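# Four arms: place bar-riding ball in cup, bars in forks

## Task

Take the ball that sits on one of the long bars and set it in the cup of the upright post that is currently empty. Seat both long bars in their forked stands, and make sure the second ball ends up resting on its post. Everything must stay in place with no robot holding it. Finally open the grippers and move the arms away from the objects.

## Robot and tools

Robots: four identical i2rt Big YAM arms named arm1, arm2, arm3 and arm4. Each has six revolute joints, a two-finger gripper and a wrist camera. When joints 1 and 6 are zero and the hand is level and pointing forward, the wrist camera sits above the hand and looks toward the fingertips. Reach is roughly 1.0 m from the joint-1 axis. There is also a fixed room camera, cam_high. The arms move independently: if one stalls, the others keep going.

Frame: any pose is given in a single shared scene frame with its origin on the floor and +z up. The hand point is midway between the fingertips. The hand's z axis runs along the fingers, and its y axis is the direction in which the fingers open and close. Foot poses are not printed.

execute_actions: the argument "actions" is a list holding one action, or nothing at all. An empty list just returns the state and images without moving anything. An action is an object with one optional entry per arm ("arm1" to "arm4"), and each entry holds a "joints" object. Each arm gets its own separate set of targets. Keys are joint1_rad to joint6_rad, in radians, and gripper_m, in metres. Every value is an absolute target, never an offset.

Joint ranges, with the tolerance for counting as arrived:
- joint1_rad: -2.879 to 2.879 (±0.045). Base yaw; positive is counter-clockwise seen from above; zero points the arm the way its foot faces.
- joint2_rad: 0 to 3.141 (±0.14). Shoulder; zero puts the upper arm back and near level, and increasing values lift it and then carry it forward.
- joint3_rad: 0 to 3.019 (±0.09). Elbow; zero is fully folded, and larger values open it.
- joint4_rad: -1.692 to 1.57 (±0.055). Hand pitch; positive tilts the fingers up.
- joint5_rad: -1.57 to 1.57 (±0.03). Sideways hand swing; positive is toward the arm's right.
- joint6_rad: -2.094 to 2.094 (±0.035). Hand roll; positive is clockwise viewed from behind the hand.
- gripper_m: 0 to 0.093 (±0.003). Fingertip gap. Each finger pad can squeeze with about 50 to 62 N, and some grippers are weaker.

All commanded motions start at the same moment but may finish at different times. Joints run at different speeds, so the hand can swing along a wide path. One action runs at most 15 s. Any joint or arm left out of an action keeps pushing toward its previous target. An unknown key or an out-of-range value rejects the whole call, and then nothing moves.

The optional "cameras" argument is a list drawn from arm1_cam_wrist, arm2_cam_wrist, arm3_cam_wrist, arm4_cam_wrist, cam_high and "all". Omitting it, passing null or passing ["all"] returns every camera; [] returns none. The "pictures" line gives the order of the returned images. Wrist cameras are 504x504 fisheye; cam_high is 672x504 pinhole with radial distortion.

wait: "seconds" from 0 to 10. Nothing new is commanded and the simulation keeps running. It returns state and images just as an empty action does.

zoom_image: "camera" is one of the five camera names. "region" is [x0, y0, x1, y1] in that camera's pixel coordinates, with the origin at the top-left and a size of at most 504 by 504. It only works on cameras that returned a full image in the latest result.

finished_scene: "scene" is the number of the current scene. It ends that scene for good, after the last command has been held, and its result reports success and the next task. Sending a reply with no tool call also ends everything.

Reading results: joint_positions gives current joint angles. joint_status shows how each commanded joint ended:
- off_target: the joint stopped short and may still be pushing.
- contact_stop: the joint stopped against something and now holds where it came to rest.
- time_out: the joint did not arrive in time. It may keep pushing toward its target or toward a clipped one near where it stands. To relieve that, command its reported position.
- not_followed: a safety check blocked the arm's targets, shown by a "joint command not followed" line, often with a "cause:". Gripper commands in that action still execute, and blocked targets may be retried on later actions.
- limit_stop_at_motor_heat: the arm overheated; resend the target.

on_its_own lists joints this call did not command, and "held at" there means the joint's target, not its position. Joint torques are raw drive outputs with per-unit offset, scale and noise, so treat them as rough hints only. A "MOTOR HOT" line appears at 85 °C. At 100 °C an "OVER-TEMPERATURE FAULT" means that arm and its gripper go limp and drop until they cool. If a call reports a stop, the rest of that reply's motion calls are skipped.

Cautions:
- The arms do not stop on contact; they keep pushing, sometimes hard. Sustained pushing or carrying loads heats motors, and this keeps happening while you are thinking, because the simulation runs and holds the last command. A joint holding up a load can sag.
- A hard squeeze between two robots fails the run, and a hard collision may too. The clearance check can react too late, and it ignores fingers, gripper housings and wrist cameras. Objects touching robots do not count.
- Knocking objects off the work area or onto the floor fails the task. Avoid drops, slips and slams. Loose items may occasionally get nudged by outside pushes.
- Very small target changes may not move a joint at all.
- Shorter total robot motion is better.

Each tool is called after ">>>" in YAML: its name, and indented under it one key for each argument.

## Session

>>> execute_actions:
  actions:
    - {"arm4":{"joints":{"joint1_rad":0,"joint2_rad":1.5,"joint3_rad":1.1,"joint4_rad":0.2,"joint5_rad":0,"joint6_rad":0}},"arm2":{"joints":{"joint1_rad":0,"joint2_rad":1.5,"joint3_rad":1.1,"joint4_rad":0.2,"joint5_rad":0,"joint6_rad":0}},"arm1":{"joints":{"joint1_rad":0,"joint2_rad":1.5,"joint3_rad":1.5,"joint4_rad":-0.4,"joint5_rad":0,"joint6_rad":0}},"arm3":{"joints":{"joint1_rad":0,"joint2_rad":1.5,"joint3_rad":1.1,"joint4_rad":0.2,"joint5_rad":0,"joint6_rad":0}}}

Scene clock: 1.87 s.
Joint torques (N m, as the arm reports them, + toward a larger angle): arm1=[ -2.12 -18.07  11.48   2.88   0.04   0.04] | arm2=[  0.53 -11.62  11.58   2.66  -0.3   -0.06] | arm3=[  0.69 -12.36  11.39   2.97  -0.09  -0.01] | arm4=[ -0.82 -17.06   8.93   3.2   -0.11   0.12]
arm1.joint_positions: joint1_rad=+0.004 joint2_rad=+1.517 joint3_rad=+1.478 joint4_rad=-0.420 joint5_rad=+0.002 joint6_rad=-0.009 gripper_m=+0.095
arm1.joint_status: all done
arm1.hand: x=+0.7795 y=-0.0395 z=+1.2241 quat_wxyz=(-0.008, -0.849, -0.029, +0.527) (m; scene frame)
arm2.joint_positions: joint1_rad=+0.003 joint2_rad=+1.505 joint3_rad=+1.083 joint4_rad=+0.169 joint5_rad=+0.004 joint6_rad=+0.008 gripper_m=+0.094
arm2.joint_status: all done
arm2.hand: x=+0.0056 y=+0.7954 z=+1.0572 quat_wxyz=(-0.435, -0.562, -0.560, +0.425) (m; scene frame)
arm3.joint_positions: joint1_rad=-0.009 joint2_rad=+1.498 joint3_rad=+1.083 joint4_rad=+0.174 joint5_rad=+0.002 joint6_rad=-0.008 gripper_m=+0.094
arm3.joint_status: all done
arm3.hand: x=-0.7988 y=-0.0120 z=+1.1249 quat_wxyz=(-0.616, -0.004, -0.788, +0.010) (m; scene frame)
arm4.joint_positions: joint1_rad=+0.013 joint2_rad=+1.508 joint3_rad=+1.087 joint4_rad=+0.183 joint5_rad=+0.004 joint6_rad=-0.015 gripper_m=+0.094
arm4.joint_status: all done
arm4.hand: x=+0.0162 y=-0.7925 z=+1.0524 quat_wxyz=(-0.443, +0.556, -0.562, -0.424) (m; scene frame)
pictures: arm1_cam_wrist, arm2_cam_wrist, arm3_cam_wrist, arm4_cam_wrist, cam_high
Images, in order (width x height): arm1_cam_wrist 504x504, arm2_cam_wrist 504x504, arm3_cam_wrist 504x504, arm4_cam_wrist 504x504, cam_high 672x504.

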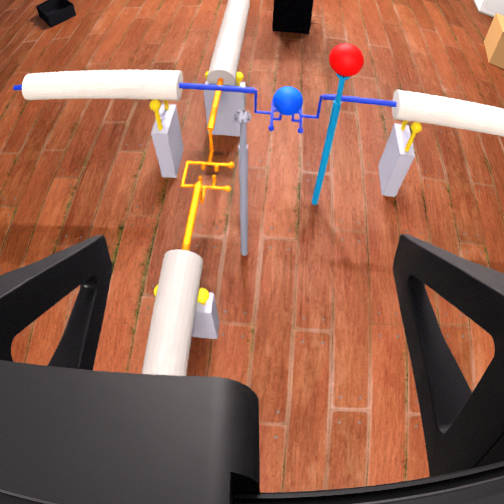

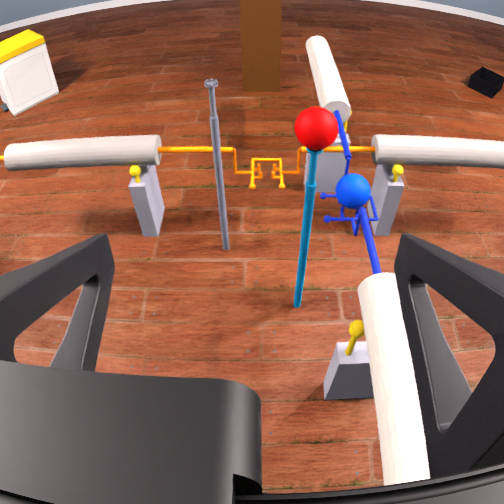

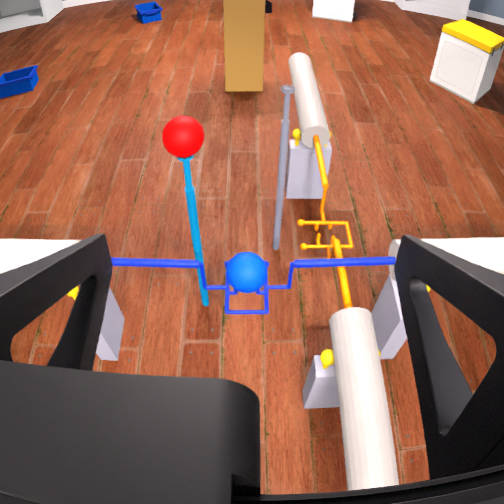

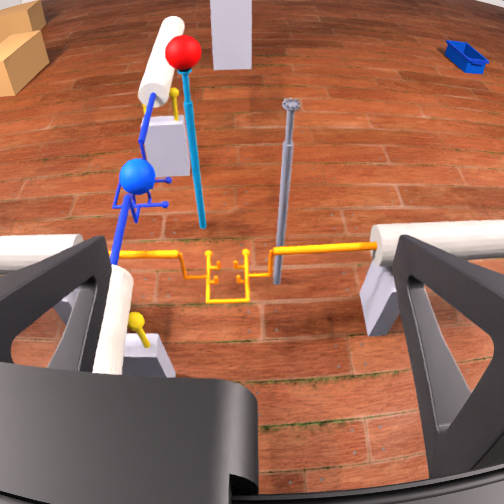

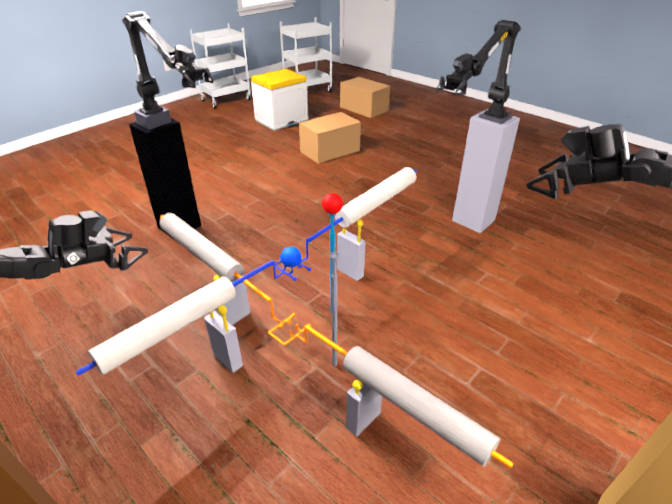

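>>> execute_actions:
  actions:
    - {"arm4":{"joints":{"joint1_rad":0.62,"joint6_rad":0.585,"joint2_rad":2.28,"joint3_rad":1.19,"joint4_rad":-0.425}},"arm2":{"joints":{"joint1_rad":-0.545,"joint6_rad":-0.54,"joint2_rad":2.32,"joint3_rad":1.24,"joint4_rad":-0.44}}}
  cameras: ["arm2_cam_wrist","arm4_cam_wrist"]

Scene clock: 3.77 s.
Joint torques (N m, as the arm reports them, + toward a larger angle): arm1=[ -2.15 -18.39  11.51   2.92   0.06   0.04] | arm2=[  0.45 -17.02   6.51   0.14  -0.15  -0.03] | arm3=[  1.05 -12.07  11.22   2.85  -0.1   -0.02] | arm4=[ -0.28 -21.95   4.67   0.53   0.16   0.16]
arm1.joint_positions: joint1_rad=+0.004 joint2_rad=+1.517 joint3_rad=+1.478 joint4_rad=-0.420 joint5_rad=+0.002 joint6_rad=-0.009 gripper_m=+0.095
arm1.joint_status: not commanded
arm1.hand: x=+0.7795 y=-0.0395 z=+1.2241 quat_wxyz=(-0.008, -0.849, -0.029, +0.527) (m; scene frame)
arm2.joint_positions: joint1_rad=-0.545 joint2_rad=+2.348 joint3_rad=+1.215 joint4_rad=-0.433 joint5_rad=+0.001 joint6_rad=-0.532 gripper_m=+0.094
arm2.joint_status: all done
arm2.hand: x=-0.2530 y=+1.0234 z=+0.5242 quat_wxyz=(+0.001, -0.708, -0.706, -0.004) (m; scene frame)
arm3.joint_positions: joint1_rad=-0.009 joint2_rad=+1.498 joint3_rad=+1.083 joint4_rad=+0.174 joint5_rad=+0.002 joint6_rad=-0.008 gripper_m=+0.094
arm3.joint_status: not commanded
arm3.hand: x=-0.7988 y=-0.0120 z=+1.1249 quat_wxyz=(-0.616, -0.004, -0.788, +0.010) (m; scene frame)
arm4.joint_positions: joint1_rad=+0.631 joint2_rad=+2.293 joint3_rad=+1.168 joint4_rad=-0.424 joint5_rad=-0.002 joint6_rad=+0.570 gripper_m=+0.094
arm4.joint_status: all done
arm4.hand: x=-0.2758 y=-1.0445 z=+0.5359 quat_wxyz=(+0.004, +0.716, -0.698, -0.006) (m; scene frame)
pictures: arm2_cam_wrist, arm4_cam_wrist
Images, in order (width x height): arm2_cam_wrist 504x504, arm4_cam_wrist 504x504.

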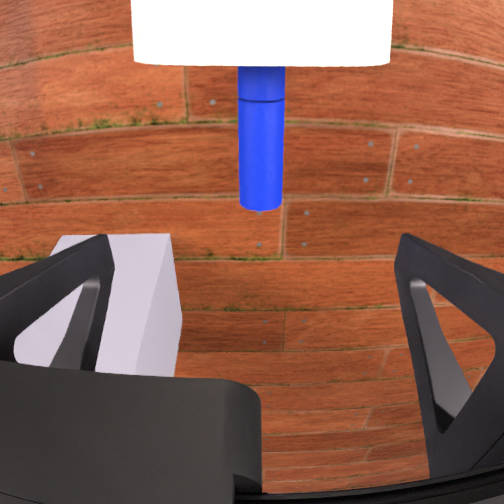

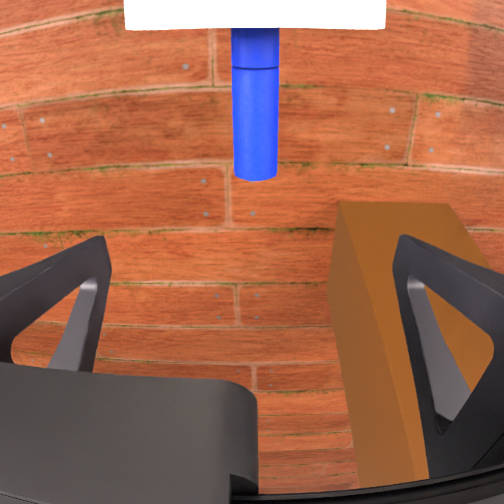

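>>> execute_actions:
  actions:
    - {"arm4":{"joints":{"joint2_rad":2.52,"joint3_rad":1.29,"joint4_rad":-0.275}},"arm2":{"joints":{"joint2_rad":2.545,"joint3_rad":1.34,"joint4_rad":-0.29}}}
  cameras: ["arm2_cam_wrist","arm4_cam_wrist"]

Scene clock: 5.30 s.
Joint torques (N m, as the arm reports them, + toward a larger angle): arm1=[ -1.98 -18.33  11.53   2.9    0.05   0.04] | arm2=[  0.13 -16.73   4.56   0.94   0.12  -0.01] | arm3=[  1.01 -13.01  11.46   2.77  -0.15  -0.04] | arm4=[ -0.07 -22.99   3.25   0.9   -0.06   0.06]
arm1.joint_positions: joint1_rad=+0.004 joint2_rad=+1.517 joint3_rad=+1.478 joint4_rad=-0.420 joint5_rad=+0.002 joint6_rad=-0.009 gripper_m=+0.095
arm1.joint_status: not commanded
arm1.hand: x=+0.7795 y=-0.0395 z=+1.2241 quat_wxyz=(-0.008, -0.849, -0.029, +0.527) (m; scene frame)
arm2.joint_positions: joint1_rad=-0.542 joint2_rad=+2.555 joint3_rad=+1.332 joint4_rad=-0.306 joint5_rad=-0.004 joint6_rad=-0.536 gripper_m=+0.094
arm2.joint_status: all done
arm2.hand: x=-0.2583 y=+1.0096 z=+0.4413 quat_wxyz=(-0.006, -0.705, -0.709, +0.013) (m; scene frame)
arm3.joint_positions: joint1_rad=-0.009 joint2_rad=+1.498 joint3_rad=+1.083 joint4_rad=+0.174 joint5_rad=+0.002 joint6_rad=-0.008 gripper_m=+0.094
arm3.joint_status: not commanded
arm3.hand: x=-0.7988 y=-0.0120 z=+1.1249 quat_wxyz=(-0.616, -0.004, -0.788, +0.010) (m; scene frame)
arm4.joint_positions: joint1_rad=+0.629 joint2_rad=+2.537 joint3_rad=+1.279 joint4_rad=-0.283 joint5_rad=+0.004 joint6_rad=+0.574 gripper_m=+0.094
arm4.joint_status: all done
arm4.hand: x=-0.2762 y=-1.0421 z=+0.4374 quat_wxyz=(+0.000, +0.714, -0.700, -0.009) (m; scene frame)
pictures: arm2_cam_wrist, arm4_cam_wrist
Images, in order (width x height): arm2_cam_wrist 504x504, arm4_cam_wrist 504x504.

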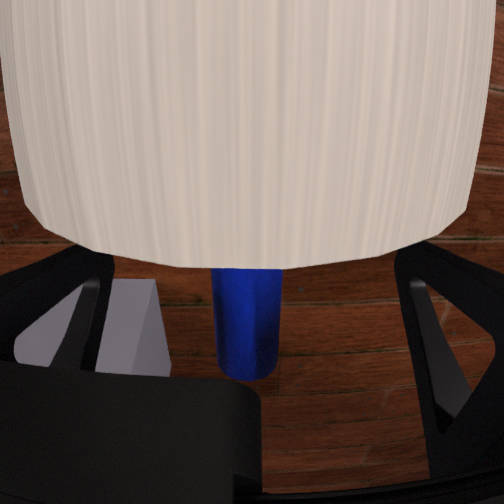

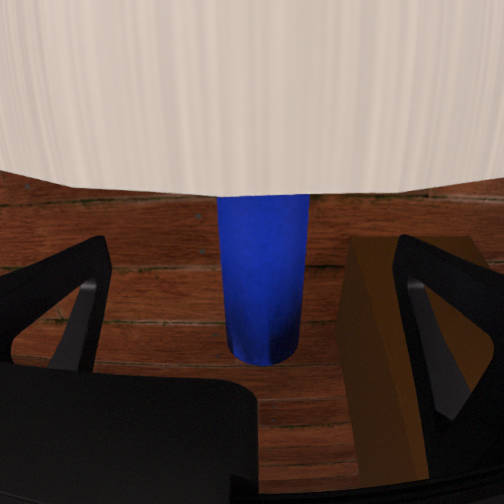

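>>> execute_actions:
  actions:
    - {"arm2":{"joints":{"joint3_rad":1.305}}}
  cameras: []

>>> execute_actions:
  actions:
    - {"arm4":{"joints":{"gripper_m":0}},"arm2":{"joints":{"gripper_m":0}}}
  cameras: ["arm2_cam_wrist","arm4_cam_wrist","arm3_cam_wrist"]

Scene clock: 6.20 s.
Joint torques (N m, as the arm reports them, + toward a larger angle): arm1=[ -2.03 -18.48  11.53   2.91   0.04   0.04] | arm2=[  0.01 -16.09   3.64   0.82   0.1   -0.02] | arm3=[  0.22 -12.74  11.45   2.74  -0.04  -0.02] | arm4=[ -0.51 -23.2    3.06   0.97  -0.06   0.1 ]
arm1.joint_positions: joint1_rad=+0.004 joint2_rad=+1.517 joint3_rad=+1.478 joint4_rad=-0.420 joint5_rad=+0.002 joint6_rad=-0.009 gripper_m=+0.095
arm1.joint_status: not commanded
arm1.hand: x=+0.7795 y=-0.0395 z=+1.2241 quat_wxyz=(-0.008, -0.849, -0.029, +0.527) (m; scene frame)
arm2.joint_positions: joint1_rad=-0.542 joint2_rad=+2.555 joint3_rad=+1.302 joint4_rad=-0.305 joint5_rad=-0.004 joint6_rad=-0.536 gripper_m=+0.094
arm2.joint_status: all done
arm2.hand: x=-0.2491 y=+1.0252 z=+0.4376 quat_wxyz=(-0.002, -0.706, -0.709, -0.001) (m; scene frame)
arm3.joint_positions: joint1_rad=-0.009 joint2_rad=+1.498 joint3_rad=+1.083 joint4_rad=+0.174 joint5_rad=+0.002 joint6_rad=-0.008 gripper_m=+0.094
arm3.joint_status: not commanded
arm3.hand: x=-0.7988 y=-0.0120 z=+1.1249 quat_wxyz=(-0.616, -0.004, -0.788, +0.010) (m; scene frame)
arm4.joint_positions: joint1_rad=+0.629 joint2_rad=+2.537 joint3_rad=+1.279 joint4_rad=-0.283 joint5_rad=+0.004 joint6_rad=+0.574 gripper_m=+0.094
arm4.joint_status: not commanded
arm4.hand: x=-0.2762 y=-1.0421 z=+0.4374 quat_wxyz=(+0.000, +0.714, -0.700, -0.009) (m; scene frame)
pictures: none
No camera images: the call's "cameras" was empty. Leave "cameras" out to get every camera's image.

Scene clock: 6.93 s.
Joint torques (N m, as the arm reports them, + toward a larger angle): arm1=[ -2.04 -18.58  11.52   2.93   0.06   0.05] | arm2=[  0.79 -15.77   3.52   0.6   -0.43  -0.02] | arm3=[  0.71 -12.73  11.34   3.11  -0.12  -0.01] | arm4=[  0.23 -23.36   3.23   0.91  -0.22   0.14]
arm1.joint_positions: joint1_rad=+0.004 joint2_rad=+1.517 joint3_rad=+1.478 joint4_rad=-0.420 joint5_rad=+0.002 joint6_rad=-0.009 gripper_m=+0.095
arm1.joint_status: not commanded
arm1.hand: x=+0.7795 y=-0.0395 z=+1.2241 quat_wxyz=(-0.008, -0.849, -0.029, +0.527) (m; scene frame)
arm2.joint_positions: joint1_rad=-0.548 joint2_rad=+2.554 joint3_rad=+1.302 joint4_rad=-0.298 joint5_rad=+0.006 joint6_rad=-0.537 gripper_m=+0.018
arm2.joint_status: gripper_m off_target (ended at +0.018, target +0.000)
arm2.hand: x=-0.2548 y=+1.0252 z=+0.4382 quat_wxyz=(+0.002, -0.707, -0.707, +0.005) (m; scene frame)
arm3.joint_positions: joint1_rad=-0.009 joint2_rad=+1.498 joint3_rad=+1.083 joint4_rad=+0.174 joint5_rad=+0.002 joint6_rad=-0.008 gripper_m=+0.094
arm3.joint_status: not commanded
arm3.hand: x=-0.7988 y=-0.0120 z=+1.1249 quat_wxyz=(-0.616, -0.004, -0.788, +0.010) (m; scene frame)
arm4.joint_positions: joint1_rad=+0.626 joint2_rad=+2.537 joint3_rad=+1.278 joint4_rad=-0.283 joint5_rad=+0.008 joint6_rad=+0.571 gripper_m=+0.017
arm4.joint_status: gripper_m off_target (ended at +0.017, target +0.000)
arm4.hand: x=-0.2742 y=-1.0412 z=+0.4372 quat_wxyz=(-0.002, +0.713, -0.701, -0.008) (m; scene frame)
pictures: arm2_cam_wrist, arm3_cam_wrist, arm4_cam_wrist
Images, in order (width x height): arm2_cam_wrist 504x504, arm3_cam_wrist 504x504, arm4_cam_wrist 504x504.

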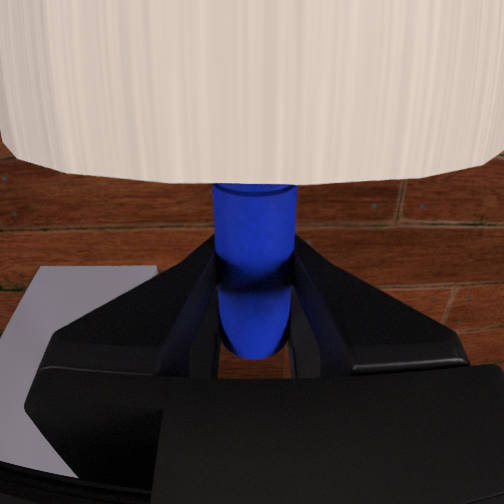

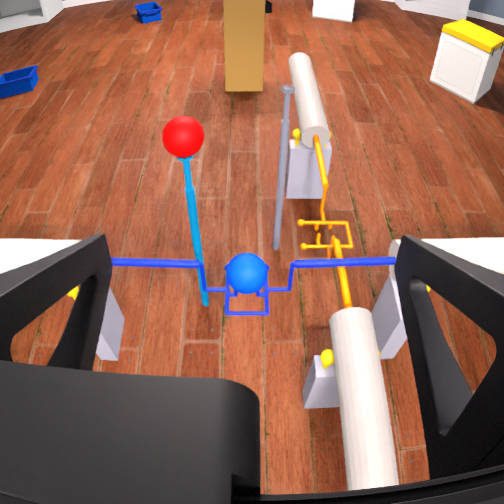

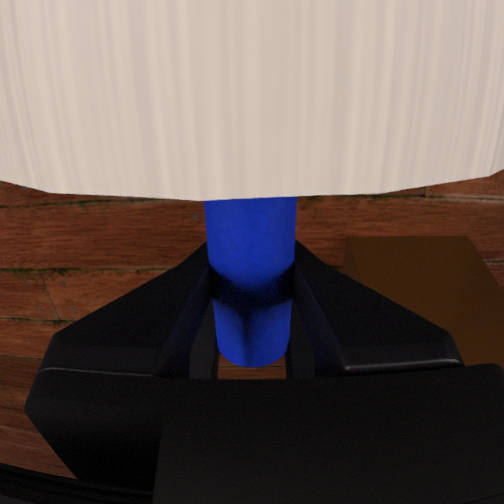

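>>> execute_actions:
  actions:
    - {"arm4":{"joints":{"joint2_rad":2.27,"joint3_rad":1.187,"joint4_rad":-0.42,"joint6_rad":0.572}},"arm2":{"joints":{"joint1_rad":-0.55,"joint2_rad":2.285,"joint3_rad":1.21,"joint4_rad":-0.425}}}
  cameras: []

>>> execute_actions:
  actions:
    - {"arm4":{"joints":{"joint2_rad":1.966,"joint3_rad":1.16,"joint4_rad":-0.70}},"arm2":{"joints":{"joint2_rad":1.972,"joint3_rad":1.178,"joint4_rad":-0.708}}}
  cameras: []

>>> execute_actions:
  actions:
    - {"arm2":{"joints":{"joint1_rad":-0.515,"joint2_rad":1.855,"joint3_rad":1.475,"joint4_rad":-1.125,"joint6_rad":-0.51}},"arm4":{"joints":{"joint1_rad":0.70,"joint2_rad":1.61,"joint3_rad":1.11,"joint4_rad":-1.01,"joint6_rad":0.64}}}
  cameras: ["arm3_cam_wrist"]

Scene clock: 8.50 s.
Joint torques (N m, as the arm reports them, + toward a larger angle): arm1=[ -2.01 -18.45  11.51   2.89   0.05   0.04] | arm2=[  0.67 -17.89   5.73   0.26  -0.23   0.02] | arm3=[  1.24 -12.5   11.42   2.84  -0.09   0.01] | arm4=[  0.31 -23.71   4.26   0.64   0.01   0.09]
arm1.joint_positions: joint1_rad=+0.004 joint2_rad=+1.517 joint3_rad=+1.478 joint4_rad=-0.420 joint5_rad=+0.002 joint6_rad=-0.009 gripper_m=+0.095
arm1.joint_status: not commanded
arm1.hand: x=+0.7795 y=-0.0395 z=+1.2241 quat_wxyz=(-0.008, -0.849, -0.029, +0.527) (m; scene frame)
arm2.joint_positions: joint1_rad=-0.551 joint2_rad=+2.326 joint3_rad=+1.194 joint4_rad=-0.418 joint5_rad=+0.003 joint6_rad=-0.540 gripper_m=+0.018
arm2.joint_status: all done
arm2.hand: x=-0.2556 y=+1.0259 z=+0.5310 quat_wxyz=(+0.001, -0.707, -0.707, +0.004) (m; scene frame)
arm3.joint_positions: joint1_rad=-0.009 joint2_rad=+1.498 joint3_rad=+1.083 joint4_rad=+0.174 joint5_rad=+0.002 joint6_rad=-0.008 gripper_m=+0.094
arm3.joint_status: not commanded
arm3.hand: x=-0.7988 y=-0.0120 z=+1.1249 quat_wxyz=(-0.616, -0.004, -0.788, +0.010) (m; scene frame)
arm4.joint_positions: joint1_rad=+0.619 joint2_rad=+2.298 joint3_rad=+1.171 joint4_rad=-0.423 joint5_rad=+0.002 joint6_rad=+0.561 gripper_m=+0.017
arm4.joint_status: all done
arm4.hand: x=-0.2708 y=-1.0404 z=+0.5343 quat_wxyz=(+0.002, +0.715, -0.700, -0.005) (m; scene frame)
pictures: none
No camera images: the call's "cameras" was empty. Leave "cameras" out to get every camera's image.

Scene clock: 9.63 s.
Joint torques (N m, as the arm reports them, + toward a larger angle): arm1=[ -2.2  -18.4   11.47   2.92   0.06   0.03] | arm2=[  1.01 -15.11   8.66   0.37  -0.33   0.06] | arm3=[  0.93 -13.38  11.5    2.85  -0.12  -0.07] | arm4=[  0.42 -21.37   6.59   0.73  -0.01   0.08]
arm1.joint_positions: joint1_rad=+0.004 joint2_rad=+1.517 joint3_rad=+1.478 joint4_rad=-0.420 joint5_rad=+0.002 joint6_rad=-0.009 gripper_m=+0.095
arm1.joint_status: not commanded
arm1.hand: x=+0.7795 y=-0.0395 z=+1.2241 quat_wxyz=(-0.008, -0.849, -0.029, +0.527) (m; scene frame)
arm2.joint_positions: joint1_rad=-0.555 joint2_rad=+2.000 joint3_rad=+1.152 joint4_rad=-0.708 joint5_rad=+0.004 joint6_rad=-0.543 gripper_m=+0.018
arm2.joint_status: all done
arm2.hand: x=-0.2582 y=+1.0261 z=+0.6775 quat_wxyz=(+0.002, -0.708, -0.707, +0.001) (m; scene frame)
arm3.joint_positions: joint1_rad=-0.009 joint2_rad=+1.498 joint3_rad=+1.083 joint4_rad=+0.174 joint5_rad=+0.002 joint6_rad=-0.008 gripper_m=+0.094
arm3.joint_status: not commanded
arm3.hand: x=-0.7988 y=-0.0120 z=+1.1249 quat_wxyz=(-0.616, -0.004, -0.788, +0.010) (m; scene frame)
arm4.joint_positions: joint1_rad=+0.623 joint2_rad=+1.986 joint3_rad=+1.135 joint4_rad=-0.705 joint5_rad=+0.002 joint6_rad=+0.561 gripper_m=+0.017
arm4.joint_status: all done
arm4.hand: x=-0.2717 y=-1.0408 z=+0.6731 quat_wxyz=(+0.002, +0.716, -0.698, -0.002) (m; scene frame)
pictures: none
No camera images: the call's "cameras" was empty. Leave "cameras" out to get every camera's image.

Scene clock: 10.90 s.
Joint torques (N m, as the arm reports them, + toward a larger angle): arm1=[ -2.19 -18.41  11.49   2.91   0.05   0.04] | arm2=[  0.66 -16.75  13.05  -0.5   -0.08   0.  ] | arm3=[  0.65 -11.8   11.38   2.87  -0.16  -0.02] | arm4=[  0.1  -18.27   8.05   0.31  -0.13   0.05]
arm1.joint_positions: joint1_rad=+0.004 joint2_rad=+1.517 joint3_rad=+1.478 joint4_rad=-0.420 joint5_rad=+0.002 joint6_rad=-0.009 gripper_m=+0.095
arm1.joint_status: not commanded
arm1.hand: x=+0.7795 y=-0.0395 z=+1.2241 quat_wxyz=(-0.008, -0.849, -0.029, +0.527) (m; scene frame)
arm2.joint_positions: joint1_rad=-0.514 joint2_rad=+1.890 joint3_rad=+1.422 joint4_rad=-1.092 joint5_rad=-0.001 joint6_rad=-0.506 gripper_m=+0.018
arm2.joint_status: all done
arm2.hand: x=-0.2656 y=+0.9690 z=+0.8131 quat_wxyz=(-0.001, -0.706, -0.708, -0.001) (m; scene frame)
arm3.joint_positions: joint1_rad=-0.009 joint2_rad=+1.498 joint3_rad=+1.083 joint4_rad=+0.174 joint5_rad=+0.002 joint6_rad=-0.008 gripper_m=+0.094
arm3.joint_status: not commanded
arm3.hand: x=-0.7988 y=-0.0120 z=+1.1249 quat_wxyz=(-0.616, -0.004, -0.788, +0.010) (m; scene frame)
arm4.joint_positions: joint1_rad=+0.702 joint2_rad=+1.637 joint3_rad=+1.086 joint4_rad=-1.007 joint5_rad=+0.006 joint6_rad=+0.633 gripper_m=+0.017
arm4.joint_status: all done
arm4.hand: x=-0.2727 y=-1.0999 z=+0.8158 quat_wxyz=(+0.001, +0.719, -0.695, -0.001) (m; scene frame)
pictures: arm3_cam_wrist
Images, in order (width x height): arm3_cam_wrist 504x504.

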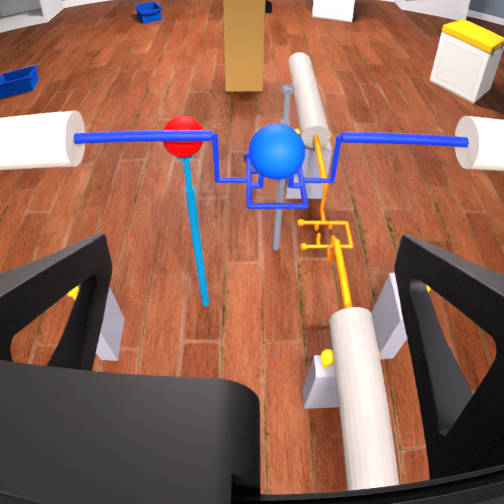

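>>> execute_actions:
  actions:
    - {"arm2":{"joints":{"joint1_rad":-0.268,"joint2_rad":1.718,"joint3_rad":1.285,"joint4_rad":-1.062,"joint6_rad":-0.26}},"arm4":{"joints":{"joint1_rad":0.40,"joint2_rad":1.435,"joint3_rad":0.92,"joint4_rad":-0.985,"joint6_rad":0.335}}}
  cameras: []

>>> execute_actions:
  actions:
    - {"arm2":{"joints":{"joint1_rad":-0.01,"joint2_rad":1.73,"joint3_rad":1.325,"joint4_rad":-1.08,"joint6_rad":0.0}},"arm4":{"joints":{"joint1_rad":0.055,"joint2_rad":1.3,"joint3_rad":0.79,"joint4_rad":-0.975,"joint6_rad":-0.01}}}
  cameras: ["arm3_cam_wrist","arm1_cam_wrist","cam_high"]

Scene clock: 12.57 s.
Joint torques (N m, as the arm reports them, + toward a larger angle): arm1=[ -2.08 -18.29  11.48   2.86   0.05   0.04] | arm2=[  0.14 -16.33  10.63   0.18  -0.02  -0.08] | arm3=[  0.68 -11.76  11.55   2.93  -0.05  -0.08] | arm4=[  0.76 -14.96   8.49   0.36  -0.26  -0.08]
arm1.joint_positions: joint1_rad=+0.004 joint2_rad=+1.517 joint3_rad=+1.478 joint4_rad=-0.420 joint5_rad=+0.002 joint6_rad=-0.009 gripper_m=+0.095
arm1.joint_status: not commanded
arm1.hand: x=+0.7795 y=-0.0395 z=+1.2241 quat_wxyz=(-0.008, -0.849, -0.029, +0.527) (m; scene frame)
arm2.joint_positions: joint1_rad=-0.260 joint2_rad=+1.766 joint3_rad=+1.259 joint4_rad=-1.056 joint5_rad=-0.001 joint6_rad=-0.251 gripper_m=+0.018
arm2.joint_status: all done
arm2.hand: x=-0.1238 y=+0.9672 z=+0.8210 quat_wxyz=(-0.001, -0.707, -0.707, -0.003) (m; scene frame)
arm3.joint_positions: joint1_rad=-0.009 joint2_rad=+1.498 joint3_rad=+1.083 joint4_rad=+0.174 joint5_rad=+0.002 joint6_rad=-0.008 gripper_m=+0.094
arm3.joint_status: not commanded
arm3.hand: x=-0.7988 y=-0.0120 z=+1.1249 quat_wxyz=(-0.616, -0.004, -0.788, +0.010) (m; scene frame)
arm4.joint_positions: joint1_rad=+0.398 joint2_rad=+1.459 joint3_rad=+0.890 joint4_rad=-0.981 joint5_rad=+0.009 joint6_rad=+0.336 gripper_m=+0.017
arm4.joint_status: all done
arm4.hand: x=-0.1304 y=-1.0986 z=+0.8204 quat_wxyz=(-0.004, +0.716, -0.698, -0.002) (m; scene frame)
pictures: none
No camera images: the call's "cameras" was empty. Leave "cameras" out to get every camera's image.

Scene clock: 13.80 s.
Joint torques (N m, as the arm reports them, + toward a larger angle): arm1=[ -2.11 -18.45  11.52   2.9    0.06   0.05] | arm2=[  0.51 -15.6   12.73  -0.39  -0.16  -0.02] | arm3=[  2.46 -12.67  11.41   2.87  -0.11  -0.01] | arm4=[ -0.2  -12.46   7.67   0.41  -0.35  -0.14]
arm1.joint_positions: joint1_rad=+0.004 joint2_rad=+1.517 joint3_rad=+1.478 joint4_rad=-0.420 joint5_rad=+0.002 joint6_rad=-0.009 gripper_m=+0.095
arm1.joint_status: not commanded
arm1.hand: x=+0.7795 y=-0.0395 z=+1.2241 quat_wxyz=(-0.008, -0.849, -0.029, +0.527) (m; scene frame)
arm2.joint_positions: joint1_rad=-0.006 joint2_rad=+1.766 joint3_rad=+1.275 joint4_rad=-1.057 joint5_rad=+0.002 joint6_rad=+0.007 gripper_m=+0.018
arm2.joint_status: all done
arm2.hand: x=+0.0011 y=+0.9450 z=+0.8271 quat_wxyz=(-0.006, -0.708, -0.706, +0.002) (m; scene frame)
arm3.joint_positions: joint1_rad=-0.009 joint2_rad=+1.498 joint3_rad=+1.083 joint4_rad=+0.174 joint5_rad=+0.002 joint6_rad=-0.008 gripper_m=+0.094
arm3.joint_status: not commanded
arm3.hand: x=-0.7988 y=-0.0120 z=+1.1249 quat_wxyz=(-0.616, -0.004, -0.788, +0.010) (m; scene frame)
arm4.joint_positions: joint1_rad=+0.060 joint2_rad=+1.327 joint3_rad=+0.772 joint4_rad=-0.970 joint5_rad=+0.010 joint6_rad=-0.001 gripper_m=+0.017
arm4.joint_status: all done
arm4.hand: x=-0.0058 y=-1.1169 z=+0.8256 quat_wxyz=(-0.015, +0.716, -0.698, -0.008) (m; scene frame)
pictures: arm1_cam_wrist, arm3_cam_wrist, cam_high
Images, in order (width x height): arm1_cam_wrist 504x504, arm3_cam_wrist 504x504, cam_high 672x504.

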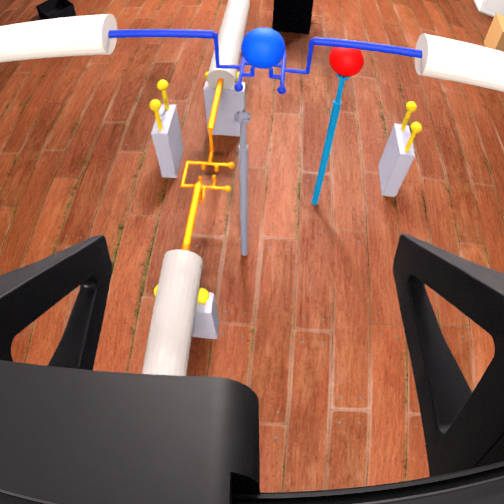

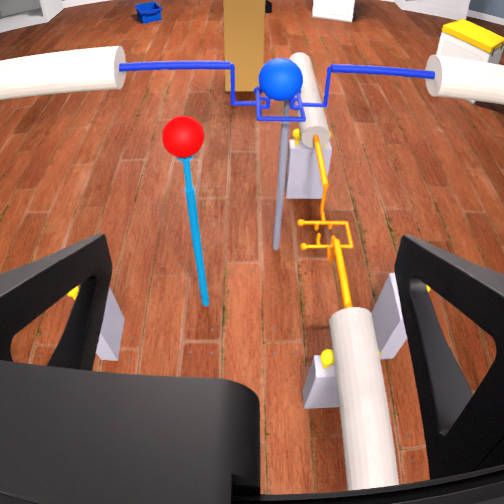

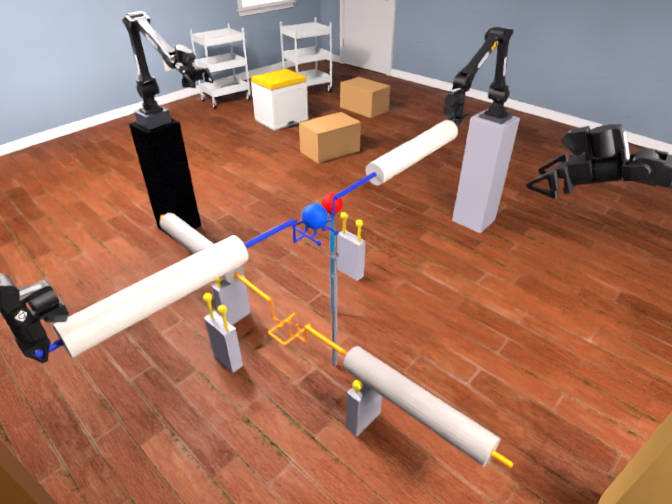

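>>> execute_actions:
  actions:
    - {"arm2":{"joints":{"joint1_rad":0.228,"joint2_rad":1.835,"joint3_rad":1.47,"joint4_rad":-1.135,"joint6_rad":0.24}},"arm4":{"joints":{"joint1_rad":-0.372,"joint4_rad":-1.005,"joint6_rad":-0.44}}}
  cameras: ["arm3_cam_wrist","arm1_cam_wrist","cam_high"]

>>> zoom_image:
  camera: "cam_high"
  region: [275, 190, 395, 300]

>>> zoom_image:
  camera: "arm3_cam_wrist"
  region: [230, 30, 350, 150]

>>> zoom_image:
  camera: "arm1_cam_wrist"
  region: [175, 40, 315, 180]

Scene clock: 15.83 s.
Joint torques (N m, as the arm reports them, + toward a larger angle): arm1=[ -2.09 -18.53  11.51   2.87   0.05   0.04] | arm2=[  1.22 -17.12  11.55  -0.29  -0.39   0.03] | arm3=[  0.52 -12.04  11.07   2.99  -0.07  -0.03] | arm4=[ -1.13 -12.41   8.    -0.56  -0.16  -0.26]
arm1.joint_positions: joint1_rad=+0.004 joint2_rad=+1.517 joint3_rad=+1.478 joint4_rad=-0.420 joint5_rad=+0.002 joint6_rad=-0.009 gripper_m=+0.095
arm1.joint_status: not commanded
arm1.hand: x=+0.7795 y=-0.0395 z=+1.2241 quat_wxyz=(-0.008, -0.849, -0.029, +0.527) (m; scene frame)
arm2.joint_positions: joint1_rad=+0.224 joint2_rad=+1.871 joint3_rad=+1.436 joint4_rad=-1.113 joint5_rad=+0.007 joint6_rad=+0.238 gripper_m=+0.018
arm2.joint_status: all done
arm2.hand: x=+0.1260 y=+0.9132 z=+0.8297 quat_wxyz=(-0.006, -0.708, -0.706, +0.003) (m; scene frame)
arm3.joint_positions: joint1_rad=-0.009 joint2_rad=+1.498 joint3_rad=+1.083 joint4_rad=+0.174 joint5_rad=+0.002 joint6_rad=-0.008 gripper_m=+0.094
arm3.joint_status: not commanded
arm3.hand: x=-0.7988 y=-0.0120 z=+1.1249 quat_wxyz=(-0.616, -0.004, -0.788, +0.010) (m; scene frame)
arm4.joint_positions: joint1_rad=-0.353 joint2_rad=+1.327 joint3_rad=+0.767 joint4_rad=-0.982 joint5_rad=+0.005 joint6_rad=-0.418 gripper_m=+0.017
arm4.joint_status: all done
arm4.hand: x=+0.1254 y=-1.1473 z=+0.8242 quat_wxyz=(-0.009, +0.717, -0.697, +0.002) (m; scene frame)
pictures: arm1_cam_wrist, arm3_cam_wrist, cam_high
Images, in order (width x height): arm1_cam_wrist 504x504, arm3_cam_wrist 504x504, cam_high 672x504.

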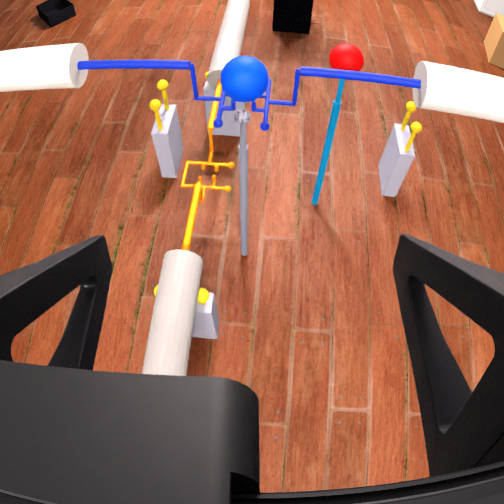

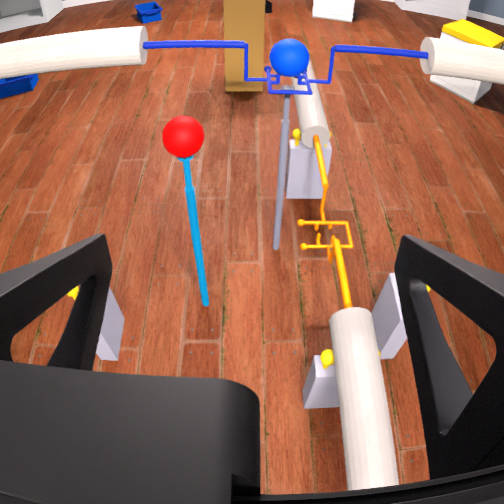

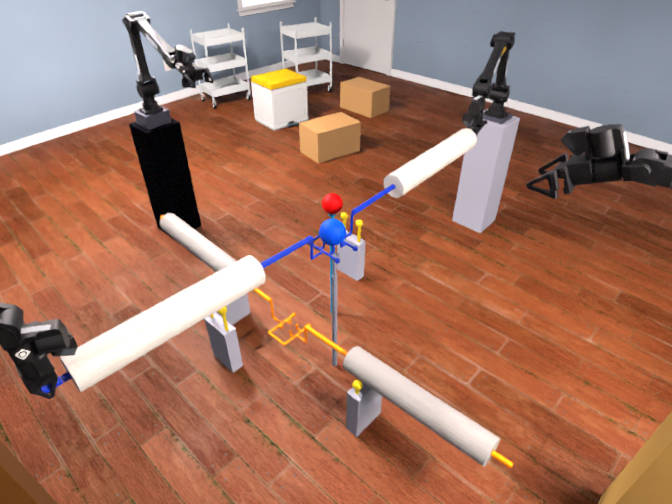

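Region (275, 190, 395, 300) of cam_high's 672x504 image, scaled by 4.200, with more detail than that image has; it fills the top 462 rows of this view, and the rest is white.

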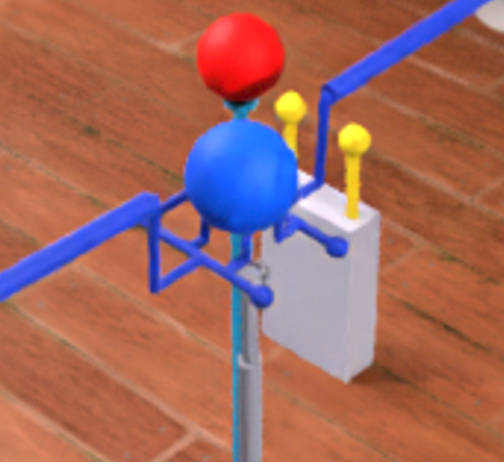

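Region (230, 30, 350, 150) of arm3_cam_wrist's 504x504 image, scaled by 4.200, with more detail than that image has.

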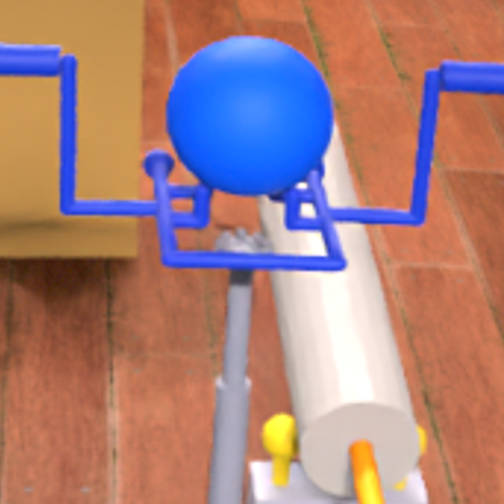

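Region (175, 40, 315, 180) of arm1_cam_wrist's 504x504 image, scaled by 3.600, with more detail than that image has.

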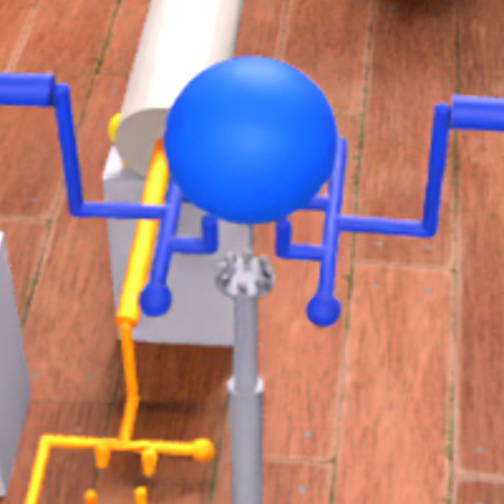

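>>> execute_actions:
  actions:
    - {"arm2":{"joints":{"joint1_rad":0.257,"joint2_rad":1.89,"joint3_rad":1.445,"joint4_rad":-1.045,"joint6_rad":0.265}},"arm4":{"joints":{"joint1_rad":-0.42,"joint2_rad":1.355,"joint3_rad":0.752,"joint4_rad":-0.9,"joint6_rad":-0.475}}}
  cameras: ["arm3_cam_wrist","arm1_cam_wrist","cam_high"]

>>> zoom_image:
  camera: "cam_high"
  region: [275, 190, 395, 300]

>>> zoom_image:
  camera: "arm3_cam_wrist"
  region: [230, 30, 350, 150]

>>> zoom_image:
  camera: "arm1_cam_wrist"
  region: [175, 40, 315, 180]

Scene clock: 17.50 s.
Joint torques (N m, as the arm reports them, + toward a larger angle): arm1=[ -2.1  -18.43  11.48   2.87   0.05   0.04] | arm2=[  1.38 -17.76  10.05   0.58  -0.42   0.09] | arm3=[  0.98 -11.97  11.37   2.82  -0.11   0.  ] | arm4=[ -0.85 -12.54   6.92   0.39  -0.22  -0.15]
arm1.joint_positions: joint1_rad=+0.004 joint2_rad=+1.517 joint3_rad=+1.478 joint4_rad=-0.420 joint5_rad=+0.002 joint6_rad=-0.009 gripper_m=+0.095
arm1.joint_status: not commanded
arm1.hand: x=+0.7795 y=-0.0395 z=+1.2241 quat_wxyz=(-0.008, -0.849, -0.029, +0.527) (m; scene frame)
arm2.joint_positions: joint1_rad=+0.247 joint2_rad=+1.931 joint3_rad=+1.426 joint4_rad=-1.048 joint5_rad=+0.007 joint6_rad=+0.258 gripper_m=+0.018
arm2.joint_status: all done
arm2.hand: x=+0.1400 y=+0.9102 z=+0.7946 quat_wxyz=(-0.004, -0.707, -0.707, +0.001) (m; scene frame)
arm3.joint_positions: joint1_rad=-0.009 joint2_rad=+1.498 joint3_rad=+1.083 joint4_rad=+0.174 joint5_rad=+0.002 joint6_rad=-0.008 gripper_m=+0.094
arm3.joint_status: not commanded
arm3.hand: x=-0.7988 y=-0.0120 z=+1.1249 quat_wxyz=(-0.616, -0.004, -0.788, +0.010) (m; scene frame)
arm4.joint_positions: joint1_rad=-0.403 joint2_rad=+1.377 joint3_rad=+0.741 joint4_rad=-0.898 joint5_rad=+0.005 joint6_rad=-0.466 gripper_m=+0.017
arm4.joint_status: all done
arm4.hand: x=+0.1424 y=-1.1498 z=+0.8011 quat_wxyz=(-0.013, +0.716, -0.698, +0.002) (m; scene frame)
pictures: arm1_cam_wrist, arm3_cam_wrist, cam_high
Images, in order (width x height): arm1_cam_wrist 504x504, arm3_cam_wrist 504x504, cam_high 672x504.

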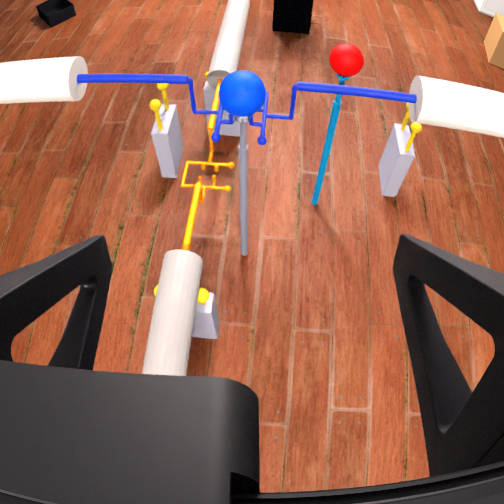

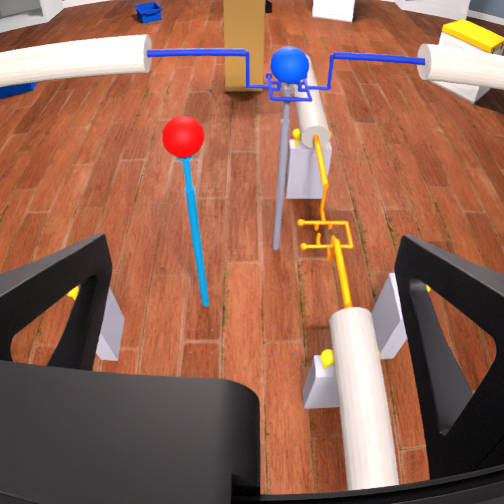

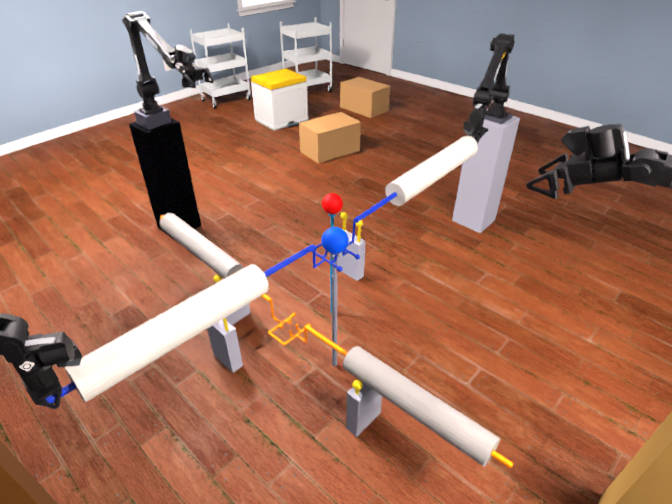

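Region (275, 190, 395, 300) of cam_high's 672x504 image, scaled by 4.200, with more detail than that image has; it fills the top 462 rows of this view, and the rest is white.

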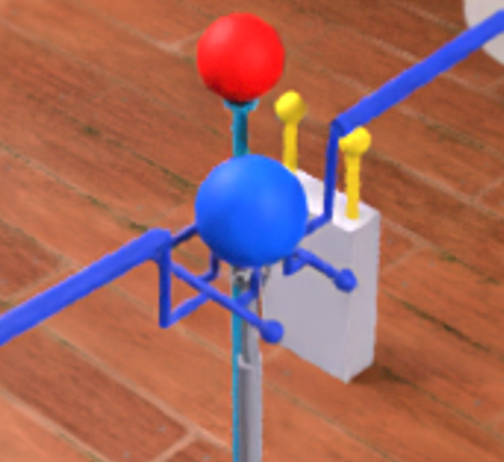

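Region (230, 30, 350, 150) of arm3_cam_wrist's 504x504 image, scaled by 4.200, with more detail than that image has.

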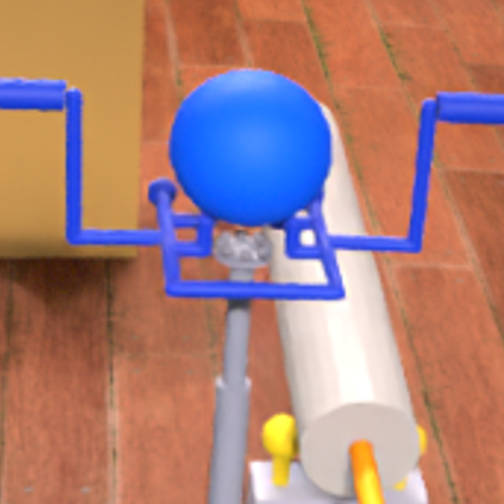

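Region (175, 40, 315, 180) of arm1_cam_wrist's 504x504 image, scaled by 3.600, with more detail than that image has.

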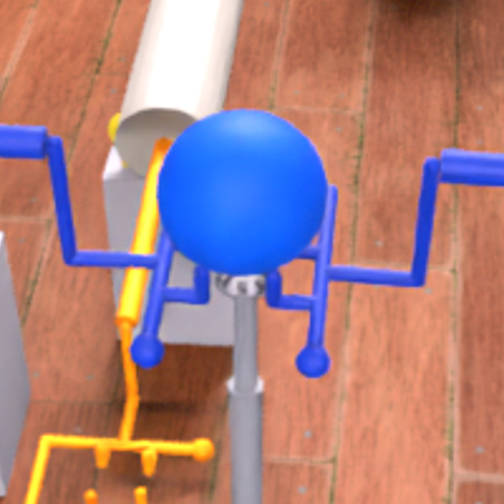

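>>> execute_actions:
  actions:
    - {"arm2":{"joints":{"joint2_rad":1.925,"joint3_rad":1.42,"joint4_rad":-0.99}},"arm4":{"joints":{"joint2_rad":1.413,"joint3_rad":0.713,"joint4_rad":-0.805}}}
  cameras: []

>>> execute_actions:
  actions:
    - {"arm2":{"joints":{"joint2_rad":1.965,"joint3_rad":1.398,"joint4_rad":-0.935}},"arm4":{"joints":{"joint2_rad":1.47,"joint3_rad":0.686,"joint4_rad":-0.722}}}
  cameras: ["arm3_cam_wrist","cam_high"]

>>> zoom_image:
  camera: "arm3_cam_wrist"
  region: [230, 30, 350, 150]

Scene clock: 18.77 s.
Joint torques (N m, as the arm reports them, + toward a larger angle): arm1=[ -2.02 -18.48  11.51   2.93   0.05   0.03] | arm2=[  1.66 -16.69   9.48   0.77  -0.41   0.06] | arm3=[  1.08 -12.84  11.35   3.08  -0.12  -0.02] | arm4=[ -1.   -13.03   6.21   0.46  -0.19  -0.14]
arm1.joint_positions: joint1_rad=+0.004 joint2_rad=+1.517 joint3_rad=+1.478 joint4_rad=-0.420 joint5_rad=+0.002 joint6_rad=-0.009 gripper_m=+0.095
arm1.joint_status: not commanded
arm1.hand: x=+0.7795 y=-0.0395 z=+1.2241 quat_wxyz=(-0.008, -0.849, -0.029, +0.527) (m; scene frame)
arm2.joint_positions: joint1_rad=+0.247 joint2_rad=+1.953 joint3_rad=+1.405 joint4_rad=-1.000 joint5_rad=+0.007 joint6_rad=+0.258 gripper_m=+0.018
arm2.joint_status: all done
arm2.hand: x=+0.1402 y=+0.9101 z=+0.7761 quat_wxyz=(-0.006, -0.708, -0.707, +0.002) (m; scene frame)
arm3.joint_positions: joint1_rad=-0.009 joint2_rad=+1.498 joint3_rad=+1.083 joint4_rad=+0.174 joint5_rad=+0.002 joint6_rad=-0.008 gripper_m=+0.094
arm3.joint_status: not commanded
arm3.hand: x=-0.7988 y=-0.0120 z=+1.1249 quat_wxyz=(-0.616, -0.004, -0.788, +0.010) (m; scene frame)
arm4.joint_positions: joint1_rad=-0.403 joint2_rad=+1.432 joint3_rad=+0.706 joint4_rad=-0.805 joint5_rad=+0.005 joint6_rad=-0.466 gripper_m=+0.017
arm4.joint_status: all done
arm4.hand: x=+0.1427 y=-1.1497 z=+0.7742 quat_wxyz=(-0.015, +0.716, -0.698, +0.001) (m; scene frame)
pictures: none
No camera images: the call's "cameras" was empty. Leave "cameras" out to get every camera's image.

Scene clock: 19.50 s.
Joint torques (N m, as the arm reports them, + toward a larger angle): arm1=[ -1.99 -18.51  11.47   2.89   0.06   0.04] | arm2=[  1.78 -17.31   8.85   0.66  -0.42   0.05] | arm3=[  0.76 -12.43  11.29   2.85  -0.07  -0.02] | arm4=[ -0.98 -12.45   5.66   0.73  -0.19  -0.13]
arm1.joint_positions: joint1_rad=+0.004 joint2_rad=+1.517 joint3_rad=+1.478 joint4_rad=-0.420 joint5_rad=+0.002 joint6_rad=-0.009 gripper_m=+0.095
arm1.joint_status: not commanded
arm1.hand: x=+0.7795 y=-0.0395 z=+1.2241 quat_wxyz=(-0.008, -0.849, -0.029, +0.527) (m; scene frame)
arm2.joint_positions: joint1_rad=+0.247 joint2_rad=+1.994 joint3_rad=+1.386 joint4_rad=-0.943 joint5_rad=+0.007 joint6_rad=+0.258 gripper_m=+0.018
arm2.joint_status: all done
arm2.hand: x=+0.1403 y=+0.9105 z=+0.7485 quat_wxyz=(-0.006, -0.708, -0.707, +0.002) (m; scene frame)
arm3.joint_positions: joint1_rad=-0.009 joint2_rad=+1.498 joint3_rad=+1.083 joint4_rad=+0.174 joint5_rad=+0.002 joint6_rad=-0.008 gripper_m=+0.094
arm3.joint_status: not commanded
arm3.hand: x=-0.7988 y=-0.0120 z=+1.1249 quat_wxyz=(-0.616, -0.004, -0.788, +0.010) (m; scene frame)
arm4.joint_positions: joint1_rad=-0.403 joint2_rad=+1.487 joint3_rad=+0.682 joint4_rad=-0.723 joint5_rad=+0.005 joint6_rad=-0.466 gripper_m=+0.017
arm4.joint_status: all done
arm4.hand: x=+0.1430 y=-1.1495 z=+0.7510 quat_wxyz=(-0.016, +0.716, -0.698, +0.001) (m; scene frame)
pictures: arm3_cam_wrist, cam_high
Images, in order (width x height): arm3_cam_wrist 504x504, cam_high 672x504.

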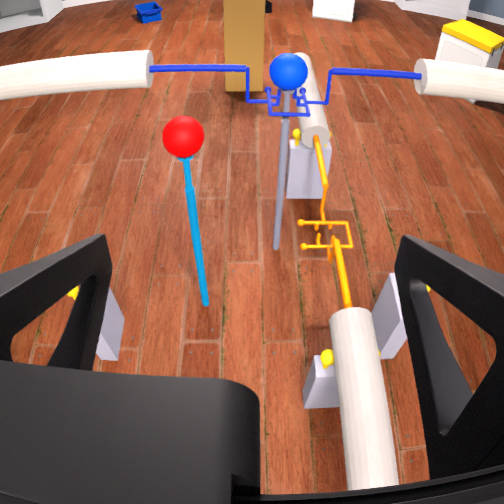

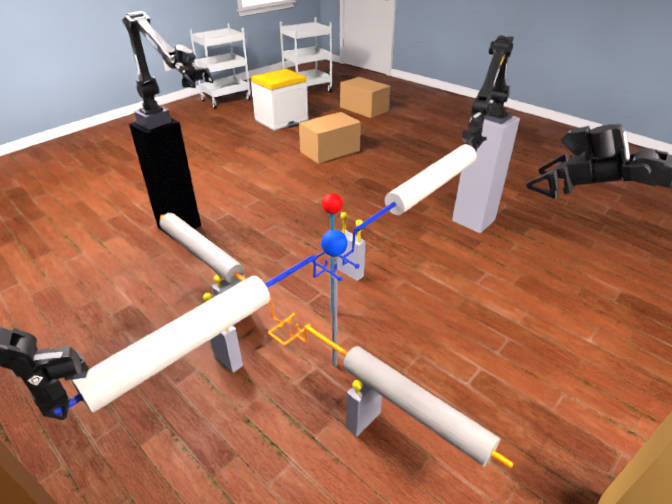

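Region (230, 30, 350, 150) of arm3_cam_wrist's 504x504 image, scaled by 4.200, with more detail than that image has.

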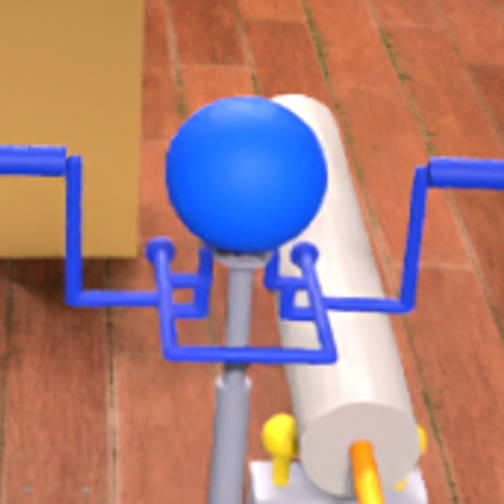

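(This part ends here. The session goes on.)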